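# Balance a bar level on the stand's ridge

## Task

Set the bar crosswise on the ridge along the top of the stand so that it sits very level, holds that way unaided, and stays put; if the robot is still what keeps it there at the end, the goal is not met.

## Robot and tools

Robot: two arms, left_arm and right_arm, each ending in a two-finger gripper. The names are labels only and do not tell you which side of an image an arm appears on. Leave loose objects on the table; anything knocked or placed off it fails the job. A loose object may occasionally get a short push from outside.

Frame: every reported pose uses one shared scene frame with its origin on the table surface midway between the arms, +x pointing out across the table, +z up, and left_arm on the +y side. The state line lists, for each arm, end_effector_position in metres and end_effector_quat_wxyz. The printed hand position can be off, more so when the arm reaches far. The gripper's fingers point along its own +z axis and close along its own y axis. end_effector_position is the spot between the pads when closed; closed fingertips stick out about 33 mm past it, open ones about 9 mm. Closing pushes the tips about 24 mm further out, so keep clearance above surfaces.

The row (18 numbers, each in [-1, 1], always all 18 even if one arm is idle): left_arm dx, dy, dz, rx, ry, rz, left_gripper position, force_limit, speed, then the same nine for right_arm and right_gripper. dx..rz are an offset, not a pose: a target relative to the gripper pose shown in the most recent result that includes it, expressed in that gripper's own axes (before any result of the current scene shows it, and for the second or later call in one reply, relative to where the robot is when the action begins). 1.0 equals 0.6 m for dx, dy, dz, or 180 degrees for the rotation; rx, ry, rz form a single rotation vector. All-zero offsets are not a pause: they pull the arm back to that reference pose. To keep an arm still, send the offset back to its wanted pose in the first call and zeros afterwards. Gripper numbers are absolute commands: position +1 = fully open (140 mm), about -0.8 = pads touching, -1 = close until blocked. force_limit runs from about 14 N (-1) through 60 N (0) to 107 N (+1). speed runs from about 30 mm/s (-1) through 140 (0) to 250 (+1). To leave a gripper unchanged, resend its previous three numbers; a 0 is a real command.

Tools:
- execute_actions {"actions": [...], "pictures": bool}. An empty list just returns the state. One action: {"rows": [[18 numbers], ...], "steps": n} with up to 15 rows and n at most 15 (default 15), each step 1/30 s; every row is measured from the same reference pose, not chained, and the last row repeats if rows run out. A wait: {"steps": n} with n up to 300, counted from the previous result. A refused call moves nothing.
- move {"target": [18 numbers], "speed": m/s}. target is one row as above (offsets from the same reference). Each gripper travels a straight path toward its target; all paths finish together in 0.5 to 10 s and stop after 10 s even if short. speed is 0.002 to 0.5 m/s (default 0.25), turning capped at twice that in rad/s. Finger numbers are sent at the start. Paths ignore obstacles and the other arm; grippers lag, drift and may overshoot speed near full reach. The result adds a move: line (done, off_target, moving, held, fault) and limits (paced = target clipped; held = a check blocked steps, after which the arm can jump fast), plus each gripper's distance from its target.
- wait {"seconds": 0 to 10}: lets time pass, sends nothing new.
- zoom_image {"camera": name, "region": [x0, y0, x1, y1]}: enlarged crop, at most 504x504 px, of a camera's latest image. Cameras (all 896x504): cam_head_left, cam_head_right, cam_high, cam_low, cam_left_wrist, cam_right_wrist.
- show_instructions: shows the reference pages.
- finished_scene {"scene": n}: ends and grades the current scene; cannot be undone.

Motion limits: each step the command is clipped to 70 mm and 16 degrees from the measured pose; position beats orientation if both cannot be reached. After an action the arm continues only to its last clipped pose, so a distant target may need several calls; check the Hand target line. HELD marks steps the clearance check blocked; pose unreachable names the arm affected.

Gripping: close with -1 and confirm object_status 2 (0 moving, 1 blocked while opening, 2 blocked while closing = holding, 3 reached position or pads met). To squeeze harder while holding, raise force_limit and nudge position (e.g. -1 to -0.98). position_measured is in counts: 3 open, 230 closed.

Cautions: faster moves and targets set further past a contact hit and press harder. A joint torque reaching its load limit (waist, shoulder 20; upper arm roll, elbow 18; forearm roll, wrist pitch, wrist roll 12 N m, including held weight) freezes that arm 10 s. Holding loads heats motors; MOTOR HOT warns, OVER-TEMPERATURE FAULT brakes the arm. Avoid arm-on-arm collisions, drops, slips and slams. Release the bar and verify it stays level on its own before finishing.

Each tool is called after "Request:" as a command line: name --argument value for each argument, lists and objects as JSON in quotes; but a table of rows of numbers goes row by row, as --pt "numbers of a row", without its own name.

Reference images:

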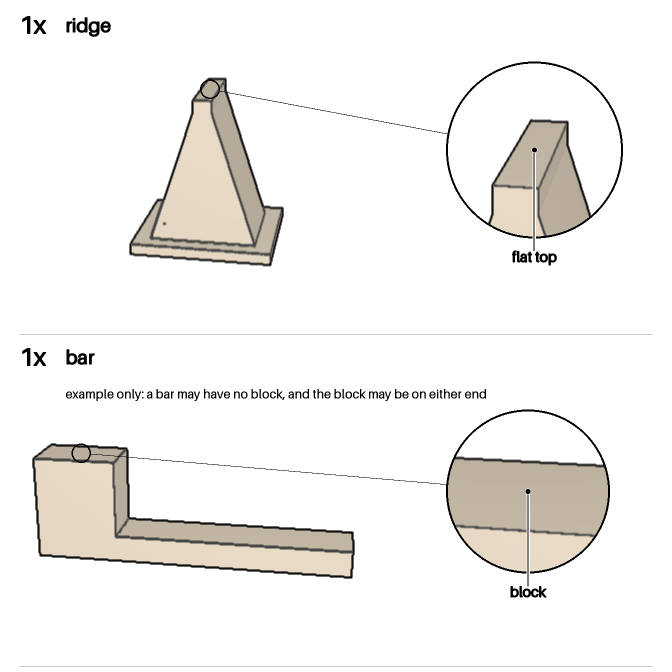

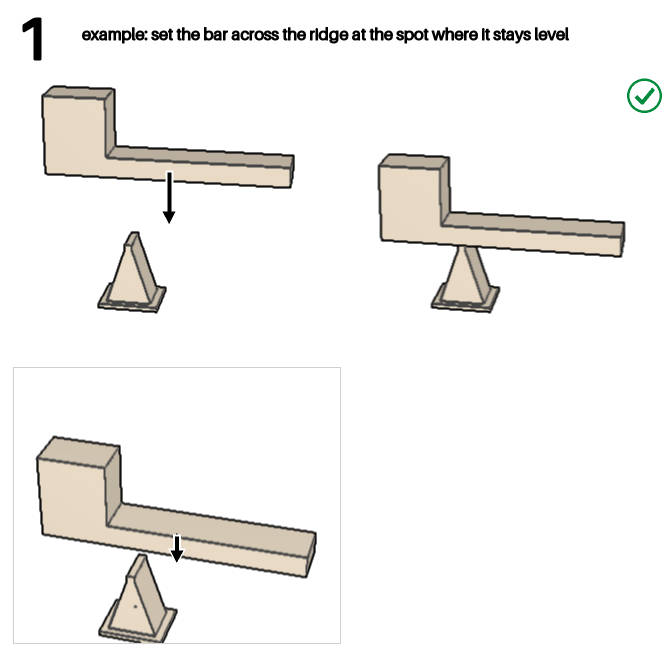

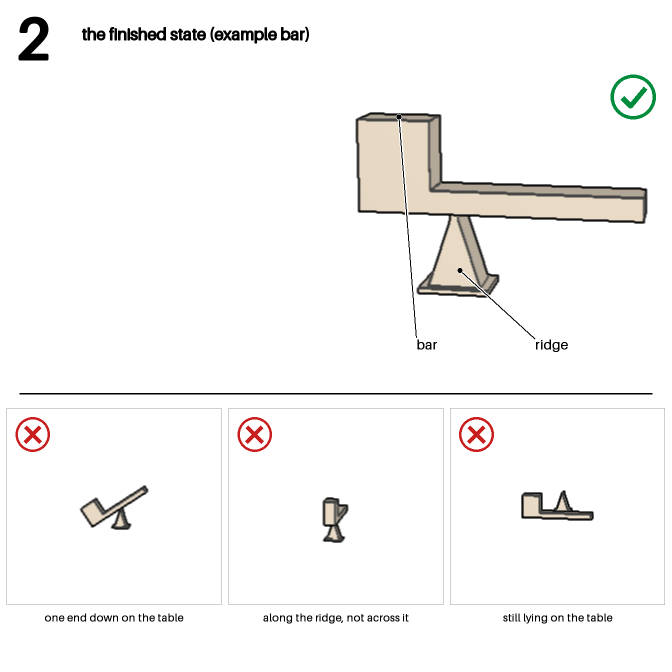

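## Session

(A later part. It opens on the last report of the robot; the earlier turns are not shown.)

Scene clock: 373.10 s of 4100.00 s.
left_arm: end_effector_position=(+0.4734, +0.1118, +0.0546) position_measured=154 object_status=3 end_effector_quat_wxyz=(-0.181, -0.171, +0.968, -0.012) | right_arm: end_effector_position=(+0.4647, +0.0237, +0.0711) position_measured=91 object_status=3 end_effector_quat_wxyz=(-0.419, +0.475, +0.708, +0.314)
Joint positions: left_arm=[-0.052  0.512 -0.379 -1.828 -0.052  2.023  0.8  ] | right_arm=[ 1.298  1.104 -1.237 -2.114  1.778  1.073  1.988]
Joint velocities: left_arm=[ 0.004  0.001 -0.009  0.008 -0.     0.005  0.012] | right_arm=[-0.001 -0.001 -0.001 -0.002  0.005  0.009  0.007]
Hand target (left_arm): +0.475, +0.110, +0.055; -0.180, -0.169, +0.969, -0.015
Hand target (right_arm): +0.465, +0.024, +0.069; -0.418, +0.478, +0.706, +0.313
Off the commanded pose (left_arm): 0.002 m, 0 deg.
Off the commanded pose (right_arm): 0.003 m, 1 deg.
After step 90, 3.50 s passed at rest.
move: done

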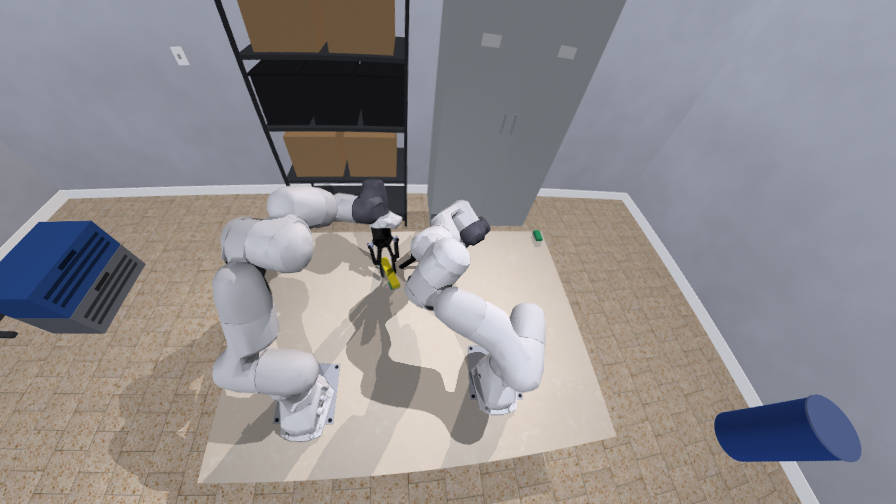

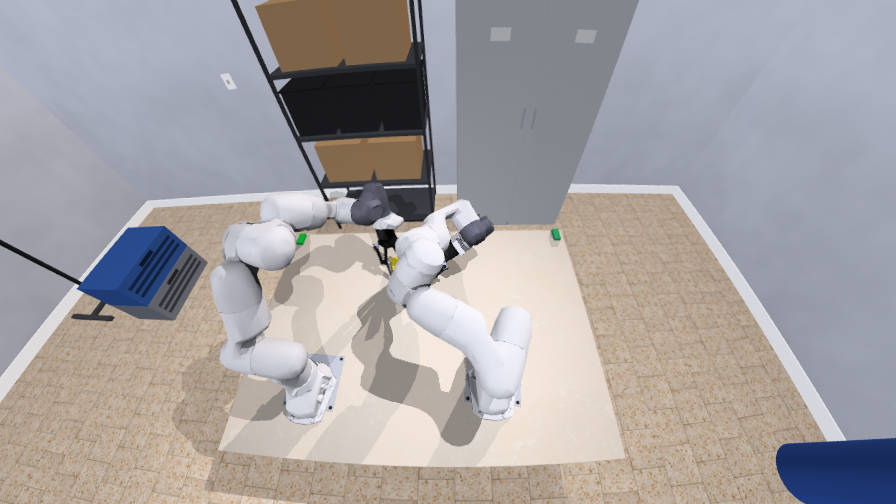

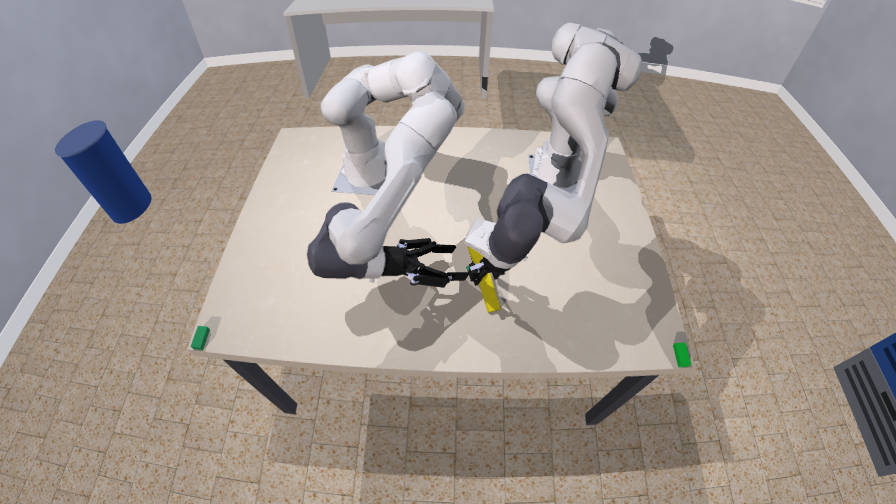

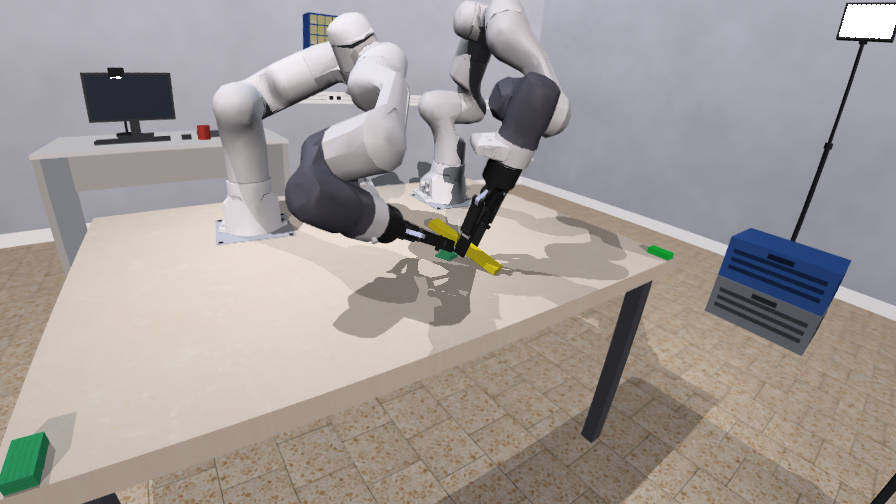

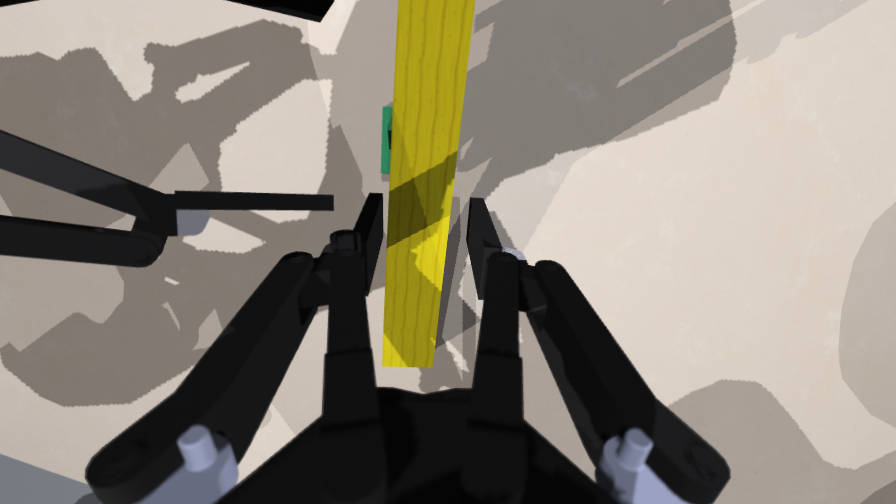

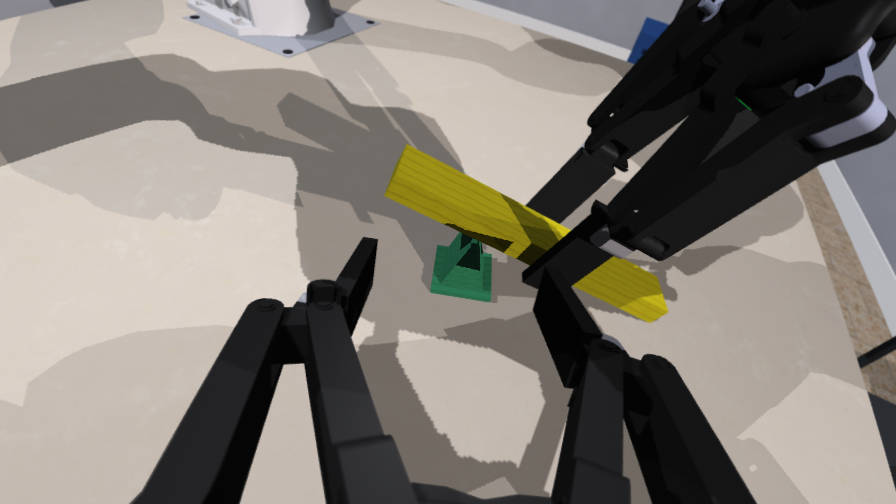

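Request:
move --target '[-0.05,0,-0.004,0,0,0,-0.2,0,-0.3,0,0,0,0,0,0,0.3,0,0]' --speed 0.03

Request:
move --target '[0,0,0,0,0,0,-1,0,-0.6,0,0,0,0,0,0,0.3,0,0]'

Request:
move --target '[0.02,0,-0.06,0,-0.117,0,-1,0,-0.3,0,0,0,0,0,0,0.3,0,0]' --speed 0.06

Scene clock: 379.43 s of 4100.00 s.
left_arm: end_effector_position=(+0.5002, +0.1199, +0.0467) position_measured=154 object_status=3 end_effector_quat_wxyz=(-0.181, -0.175, +0.968, -0.014) | right_arm: end_effector_position=(+0.4651, +0.0235, +0.0707) position_measured=91 object_status=3 end_effector_quat_wxyz=(-0.418, +0.476, +0.707, +0.314)
Joint positions: left_arm=[-0.05   0.58  -0.358 -1.736 -0.034  1.996  0.813] | right_arm=[ 1.298  1.104 -1.237 -2.114  1.779  1.075  1.989]
Joint velocities: left_arm=[-0.001  0.    -0.001  0.006  0.002 -0.009  0.005] | right_arm=[ 0.001 -0.    -0.001  0.     0.001  0.001 -0.003]
Hand target (left_arm): +0.500, +0.122, +0.046; -0.181, -0.172, +0.968, -0.012
Hand target (right_arm): +0.465, +0.024, +0.071; -0.419, +0.475, +0.708, +0.314
Off the commanded pose (left_arm): 0.002 m, 0 deg.
Off the commanded pose (right_arm): 0.001 m, 0 deg.
After step 90, 2.07 s passed at rest.
move: done

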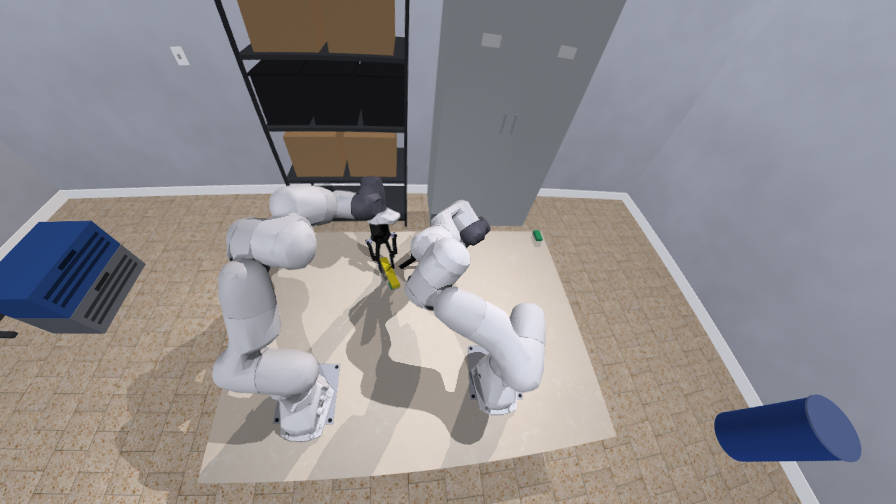

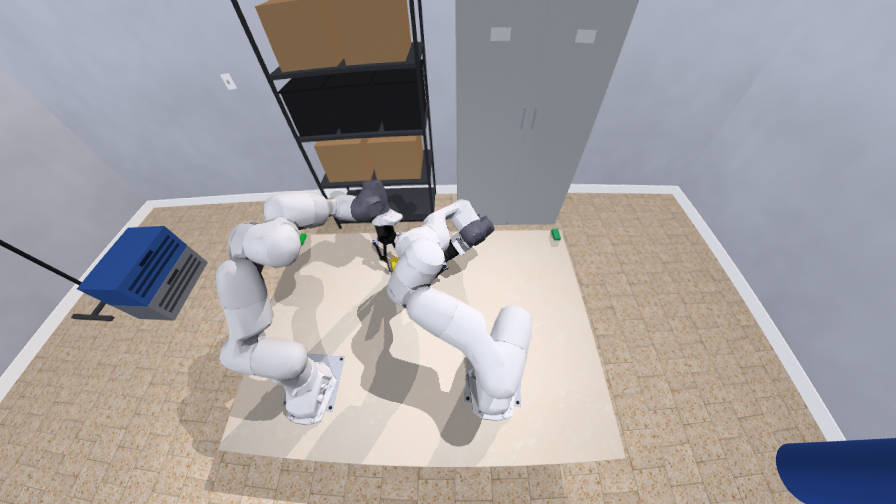

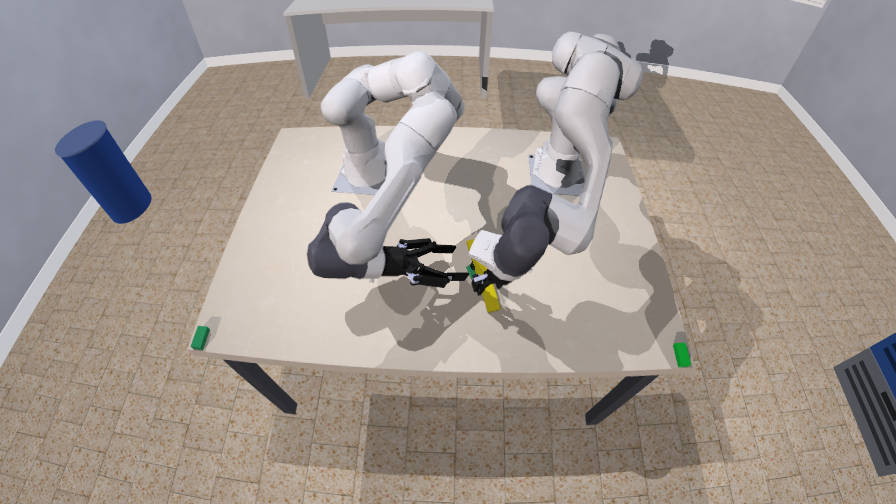

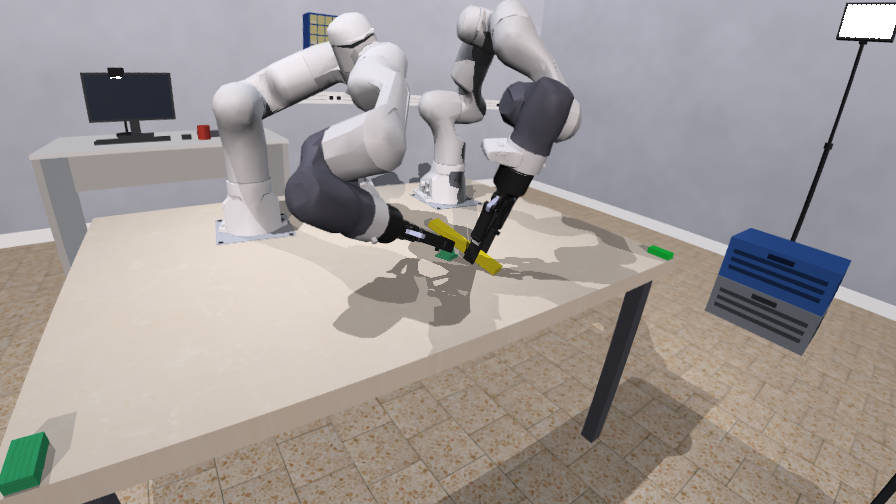

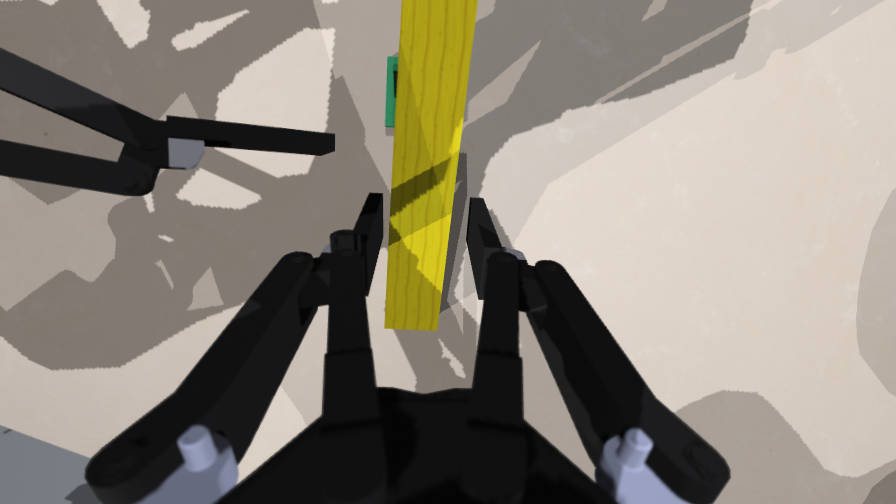

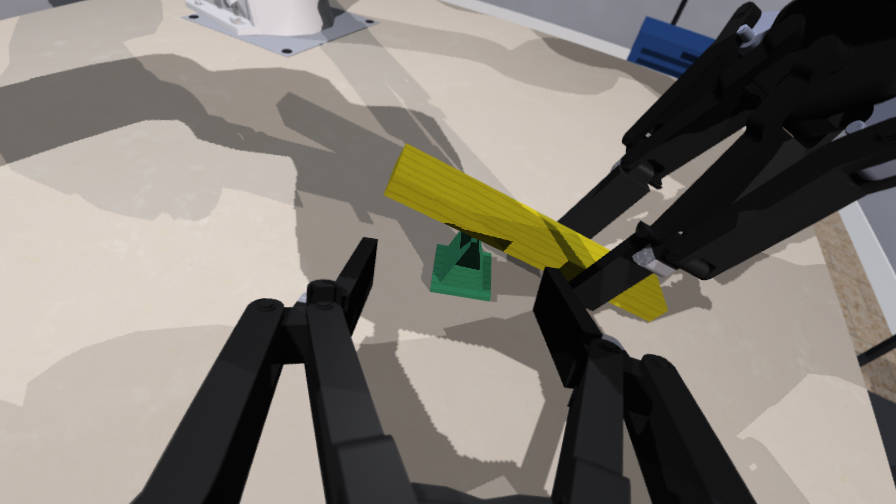

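Scene clock: 379.93 s of 4100.00 s.
left_arm: end_effector_position=(+0.5004, +0.1199, +0.0470) position_measured=184 object_status=2 end_effector_quat_wxyz=(-0.181, -0.175, +0.968, -0.014) | right_arm: end_effector_position=(+0.4651, +0.0235, +0.0707) position_measured=91 object_status=3 end_effector_quat_wxyz=(-0.418, +0.476, +0.707, +0.314)
Joint positions: left_arm=[-0.05   0.579 -0.358 -1.735 -0.034  1.996  0.813] | right_arm=[ 1.298  1.104 -1.237 -2.114  1.779  1.075  1.989]
Joint velocities: left_arm=[ 0.001  0.001 -0.001 -0.     0.     0.001  0.   ] | right_arm=[-0.     0.001 -0.001  0.001 -0.001 -0.001  0.001]
Hand target (left_arm): +0.500, +0.120, +0.047; -0.181, -0.175, +0.968, -0.014
Hand target (right_arm): +0.465, +0.023, +0.071; -0.418, +0.476, +0.707, +0.314
Off the commanded pose (left_arm): 0.000 m, 0 deg.
Off the commanded pose (right_arm): 0.000 m, 0 deg.
move: done

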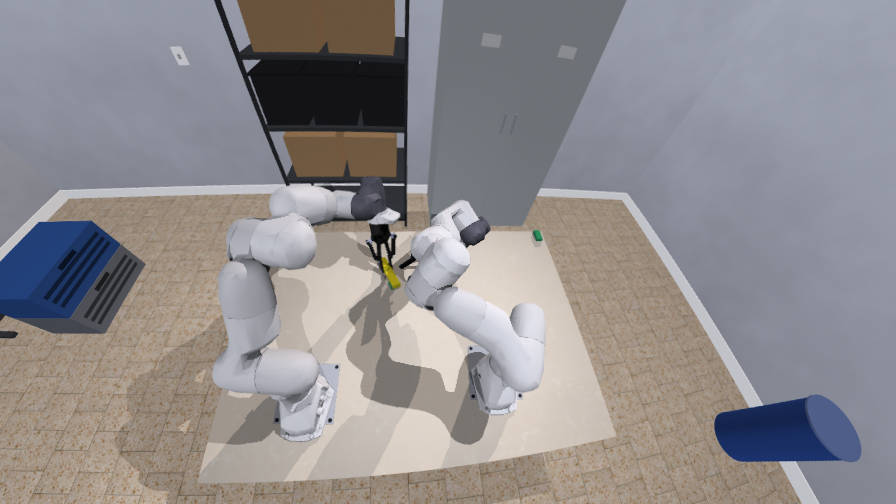

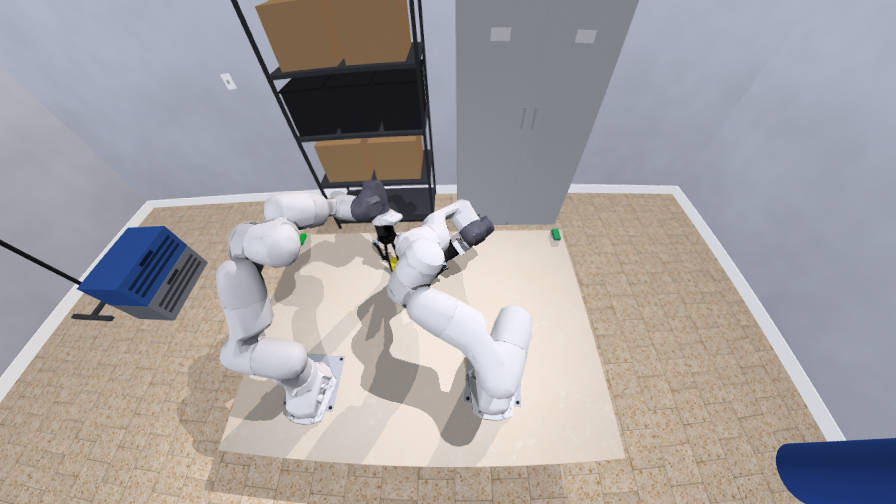

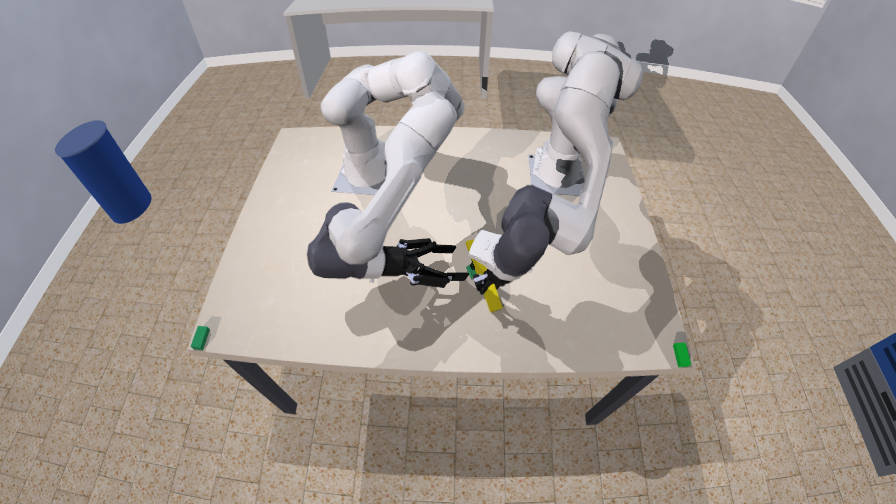

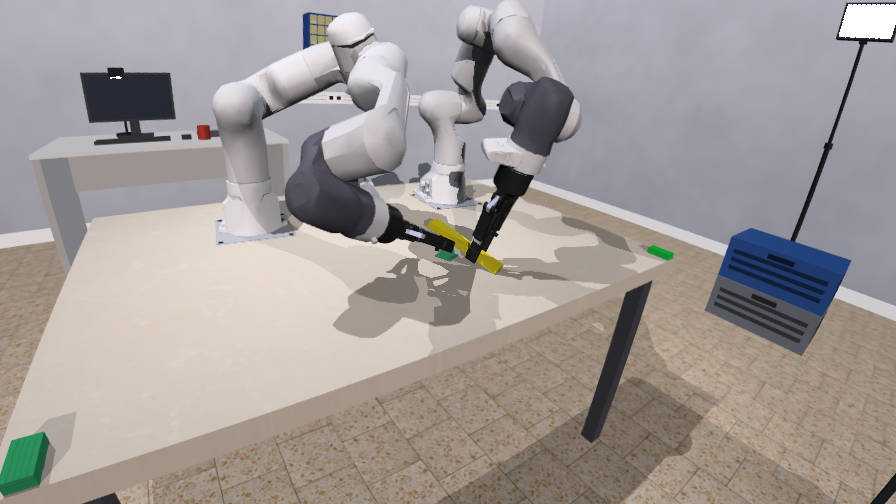

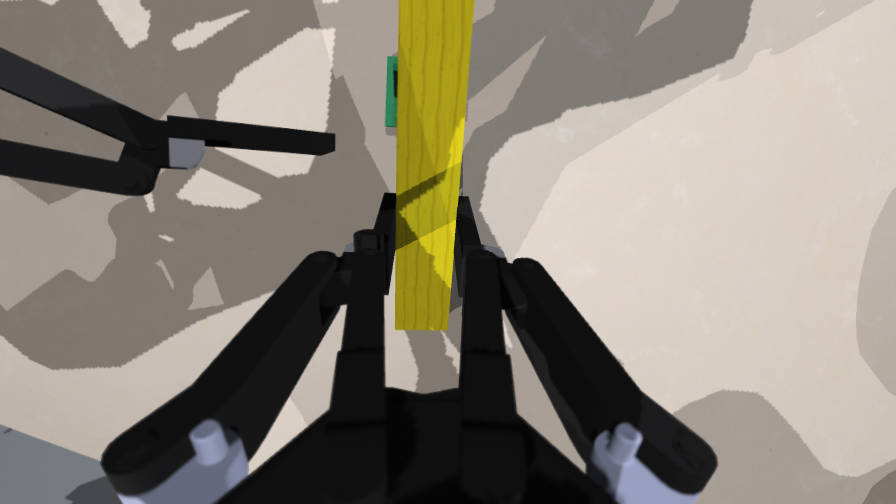

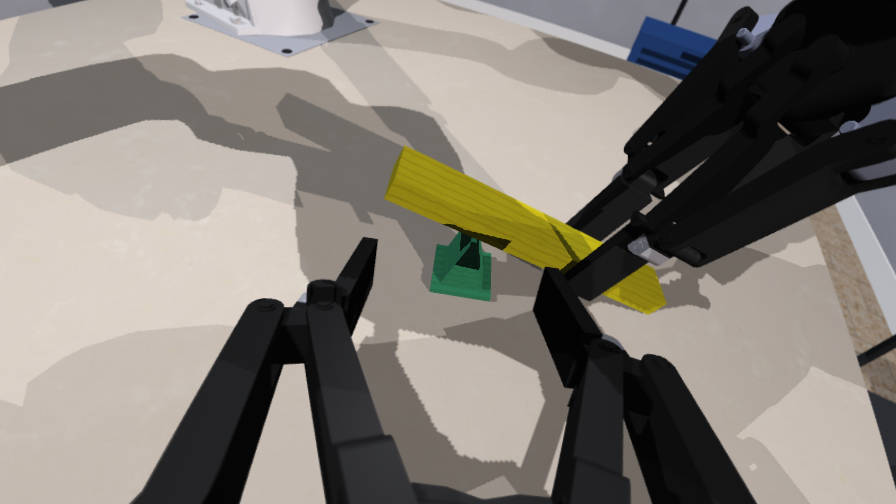

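Scene clock: 383.37 s of 4100.00 s.
left_arm: end_effector_position=(+0.5007, +0.1194, +0.0828) position_measured=184 object_status=2 end_effector_quat_wxyz=(-0.003, -0.170, +0.985, +0.022) | right_arm: end_effector_position=(+0.4651, +0.0235, +0.0707) position_measured=91 object_status=3 end_effector_quat_wxyz=(-0.418, +0.476, +0.707, +0.314)
Joint positions: left_arm=[-0.225  0.293 -0.263 -2.06   0.141  2.306  0.617] | right_arm=[ 1.298  1.104 -1.237 -2.114  1.779  1.075  1.989]
Joint velocities: left_arm=[-0.007  0.     0.012 -0.003  0.005  0.012 -0.03 ] | right_arm=[-0.001 -0.001  0.    -0.    -0.001 -0.     0.001]
Hand target (left_arm): +0.502, +0.120, +0.084; +0.000, -0.175, +0.984, +0.021
Hand target (right_arm): +0.465, +0.023, +0.071; -0.418, +0.476, +0.707, +0.314
Off the commanded pose (left_arm): 0.003 m, 1 deg.
Off the commanded pose (right_arm): 0.000 m, 0 deg.
move: done

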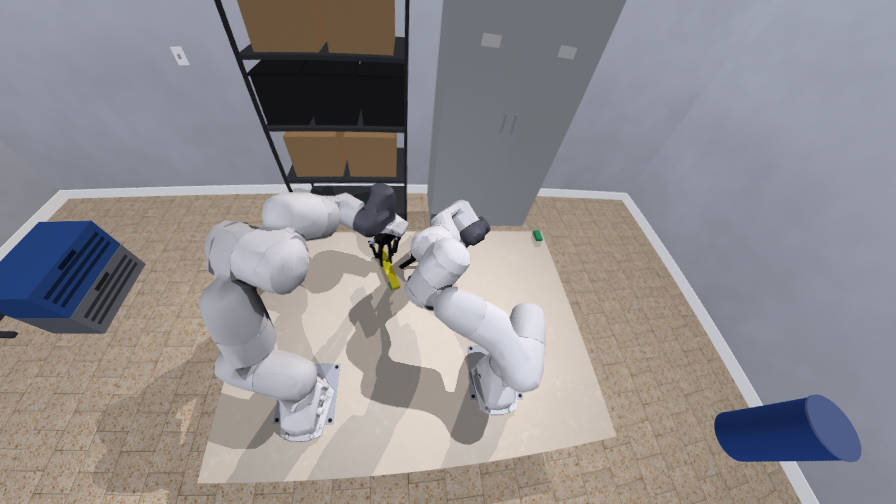

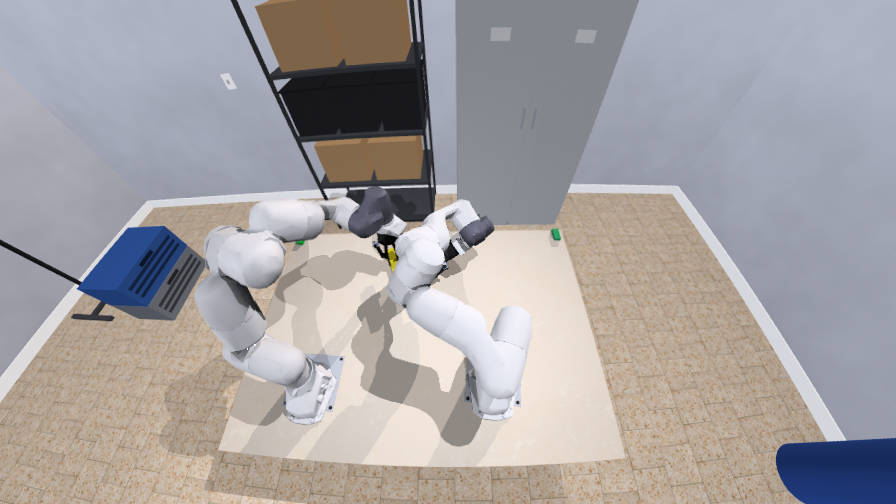

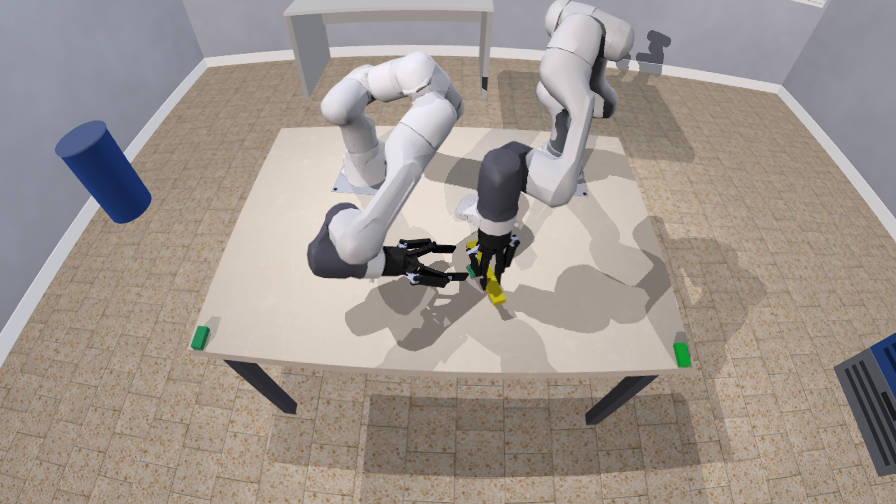

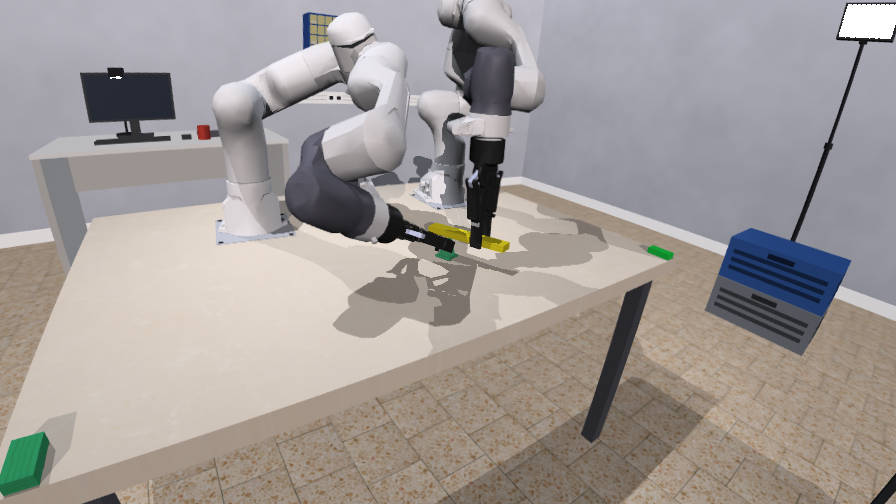

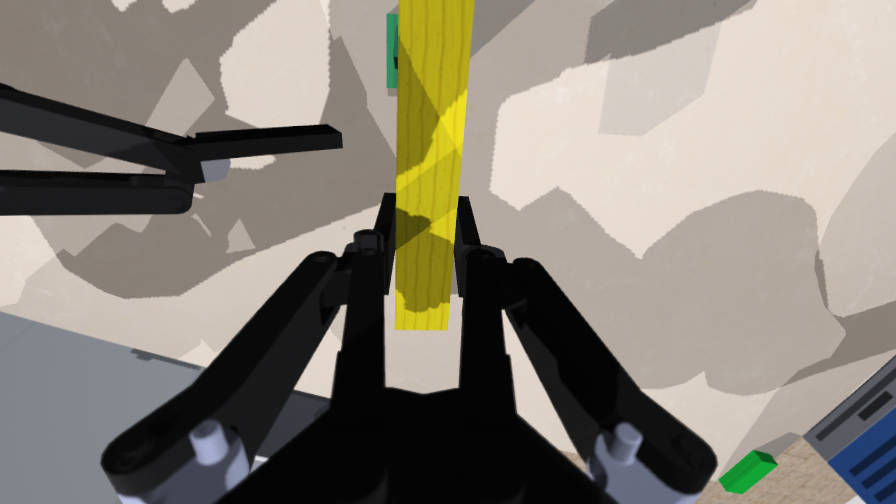

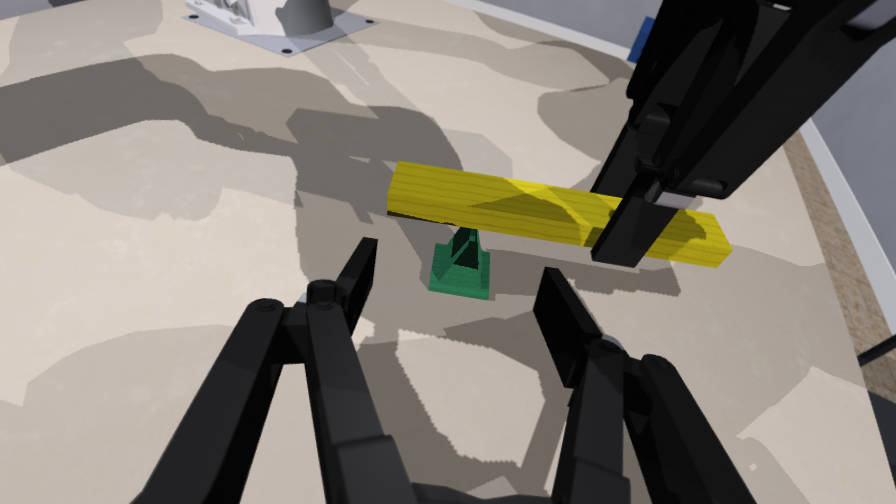

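Request:
move --target '[0.078,0,-0.003,0,0.006,0,-1,0,-0.3,0,0,0,0,0,0,0.3,0,0]' --speed 0.03

Request:
zoom_image --camera "cam_right_wrist" --region '[280,120,680,320]'

Scene clock: 388.53 s of 4100.00 s.
left_arm: end_effector_position=(+0.4569, +0.1055, +0.0834) position_measured=184 object_status=2 end_effector_quat_wxyz=(-0.013, -0.167, +0.986, +0.023) | right_arm: end_effector_position=(+0.4651, +0.0235, +0.0707) position_measured=91 object_status=3 end_effector_quat_wxyz=(-0.418, +0.476, +0.707, +0.314)
Joint positions: left_arm=[-0.245  0.225 -0.295 -2.155  0.11   2.318  0.587] | right_arm=[ 1.298  1.104 -1.237 -2.114  1.779  1.075  1.989]
Joint velocities: left_arm=[ 0.001 -0.    -0.001 -0.005 -0.004  0.002 -0.008] | right_arm=[-0.001  0.    -0.002 -0.001  0.001 -0.001  0.001]
Hand target (left_arm): +0.457, +0.103, +0.084; -0.013, -0.170, +0.985, +0.020
Hand target (right_arm): +0.465, +0.023, +0.071; -0.418, +0.476, +0.707, +0.314
Off the commanded pose (left_arm): 0.002 m, 0 deg.
Off the commanded pose (right_arm): 0.000 m, 0 deg.
After step 90, 0.33 s passed at rest.
move: done

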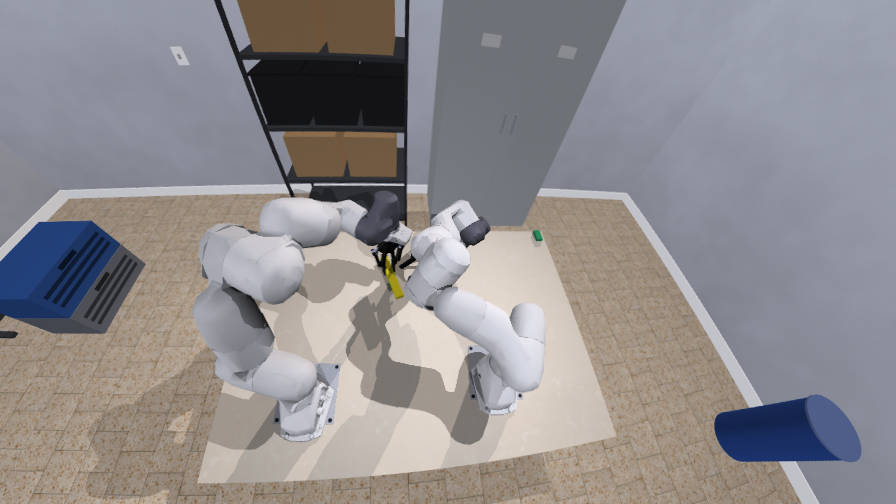

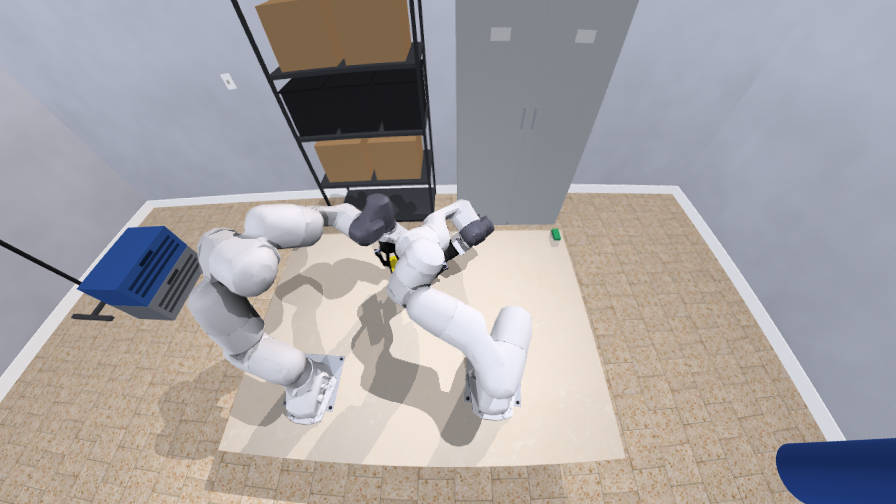

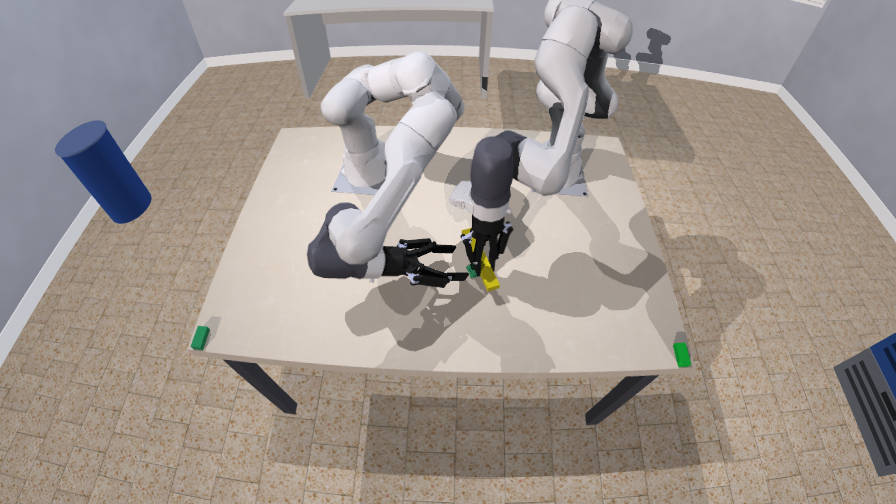

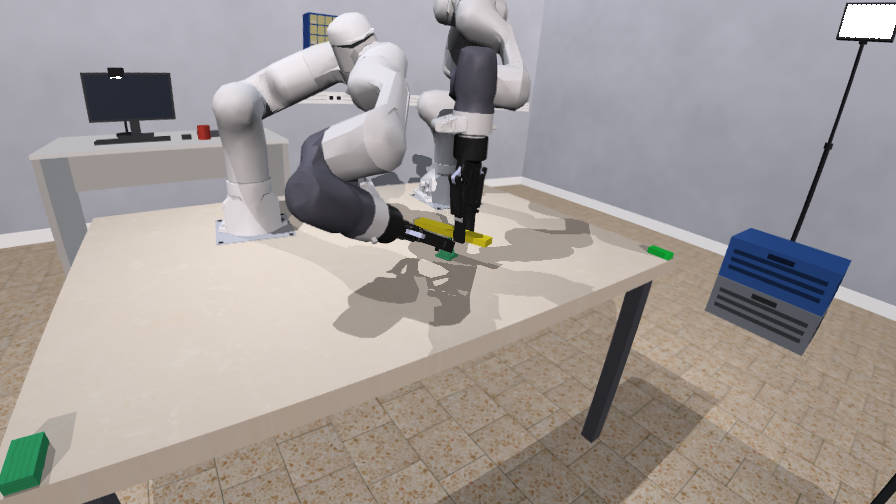

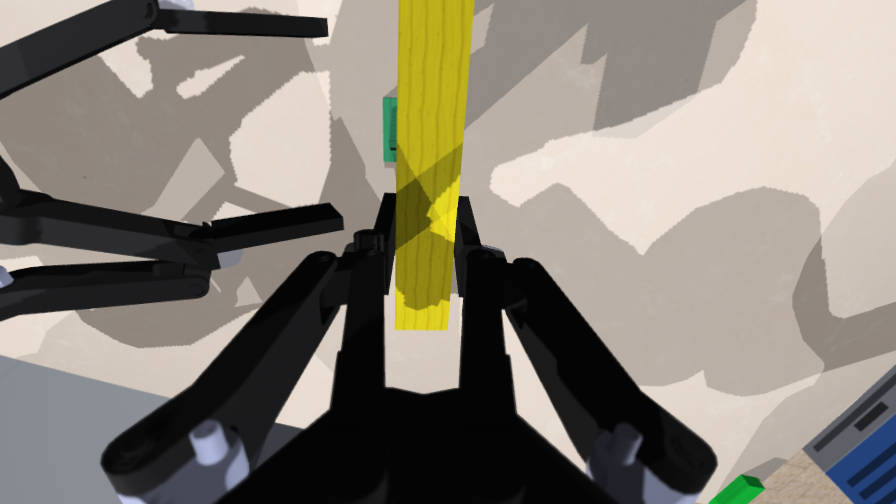

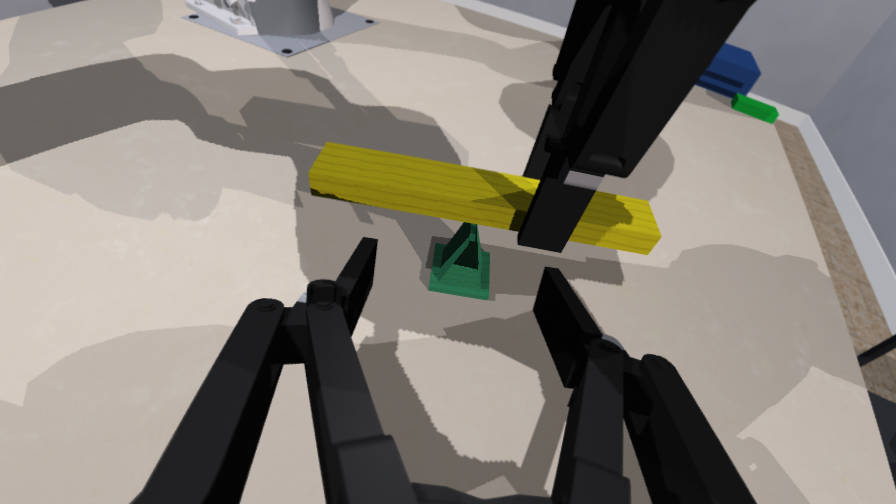

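Region (280, 120, 680, 320) of cam_right_wrist's 896x504 image, scaled by 1.260, with more detail than that image has.

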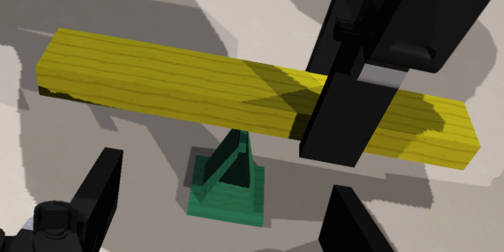

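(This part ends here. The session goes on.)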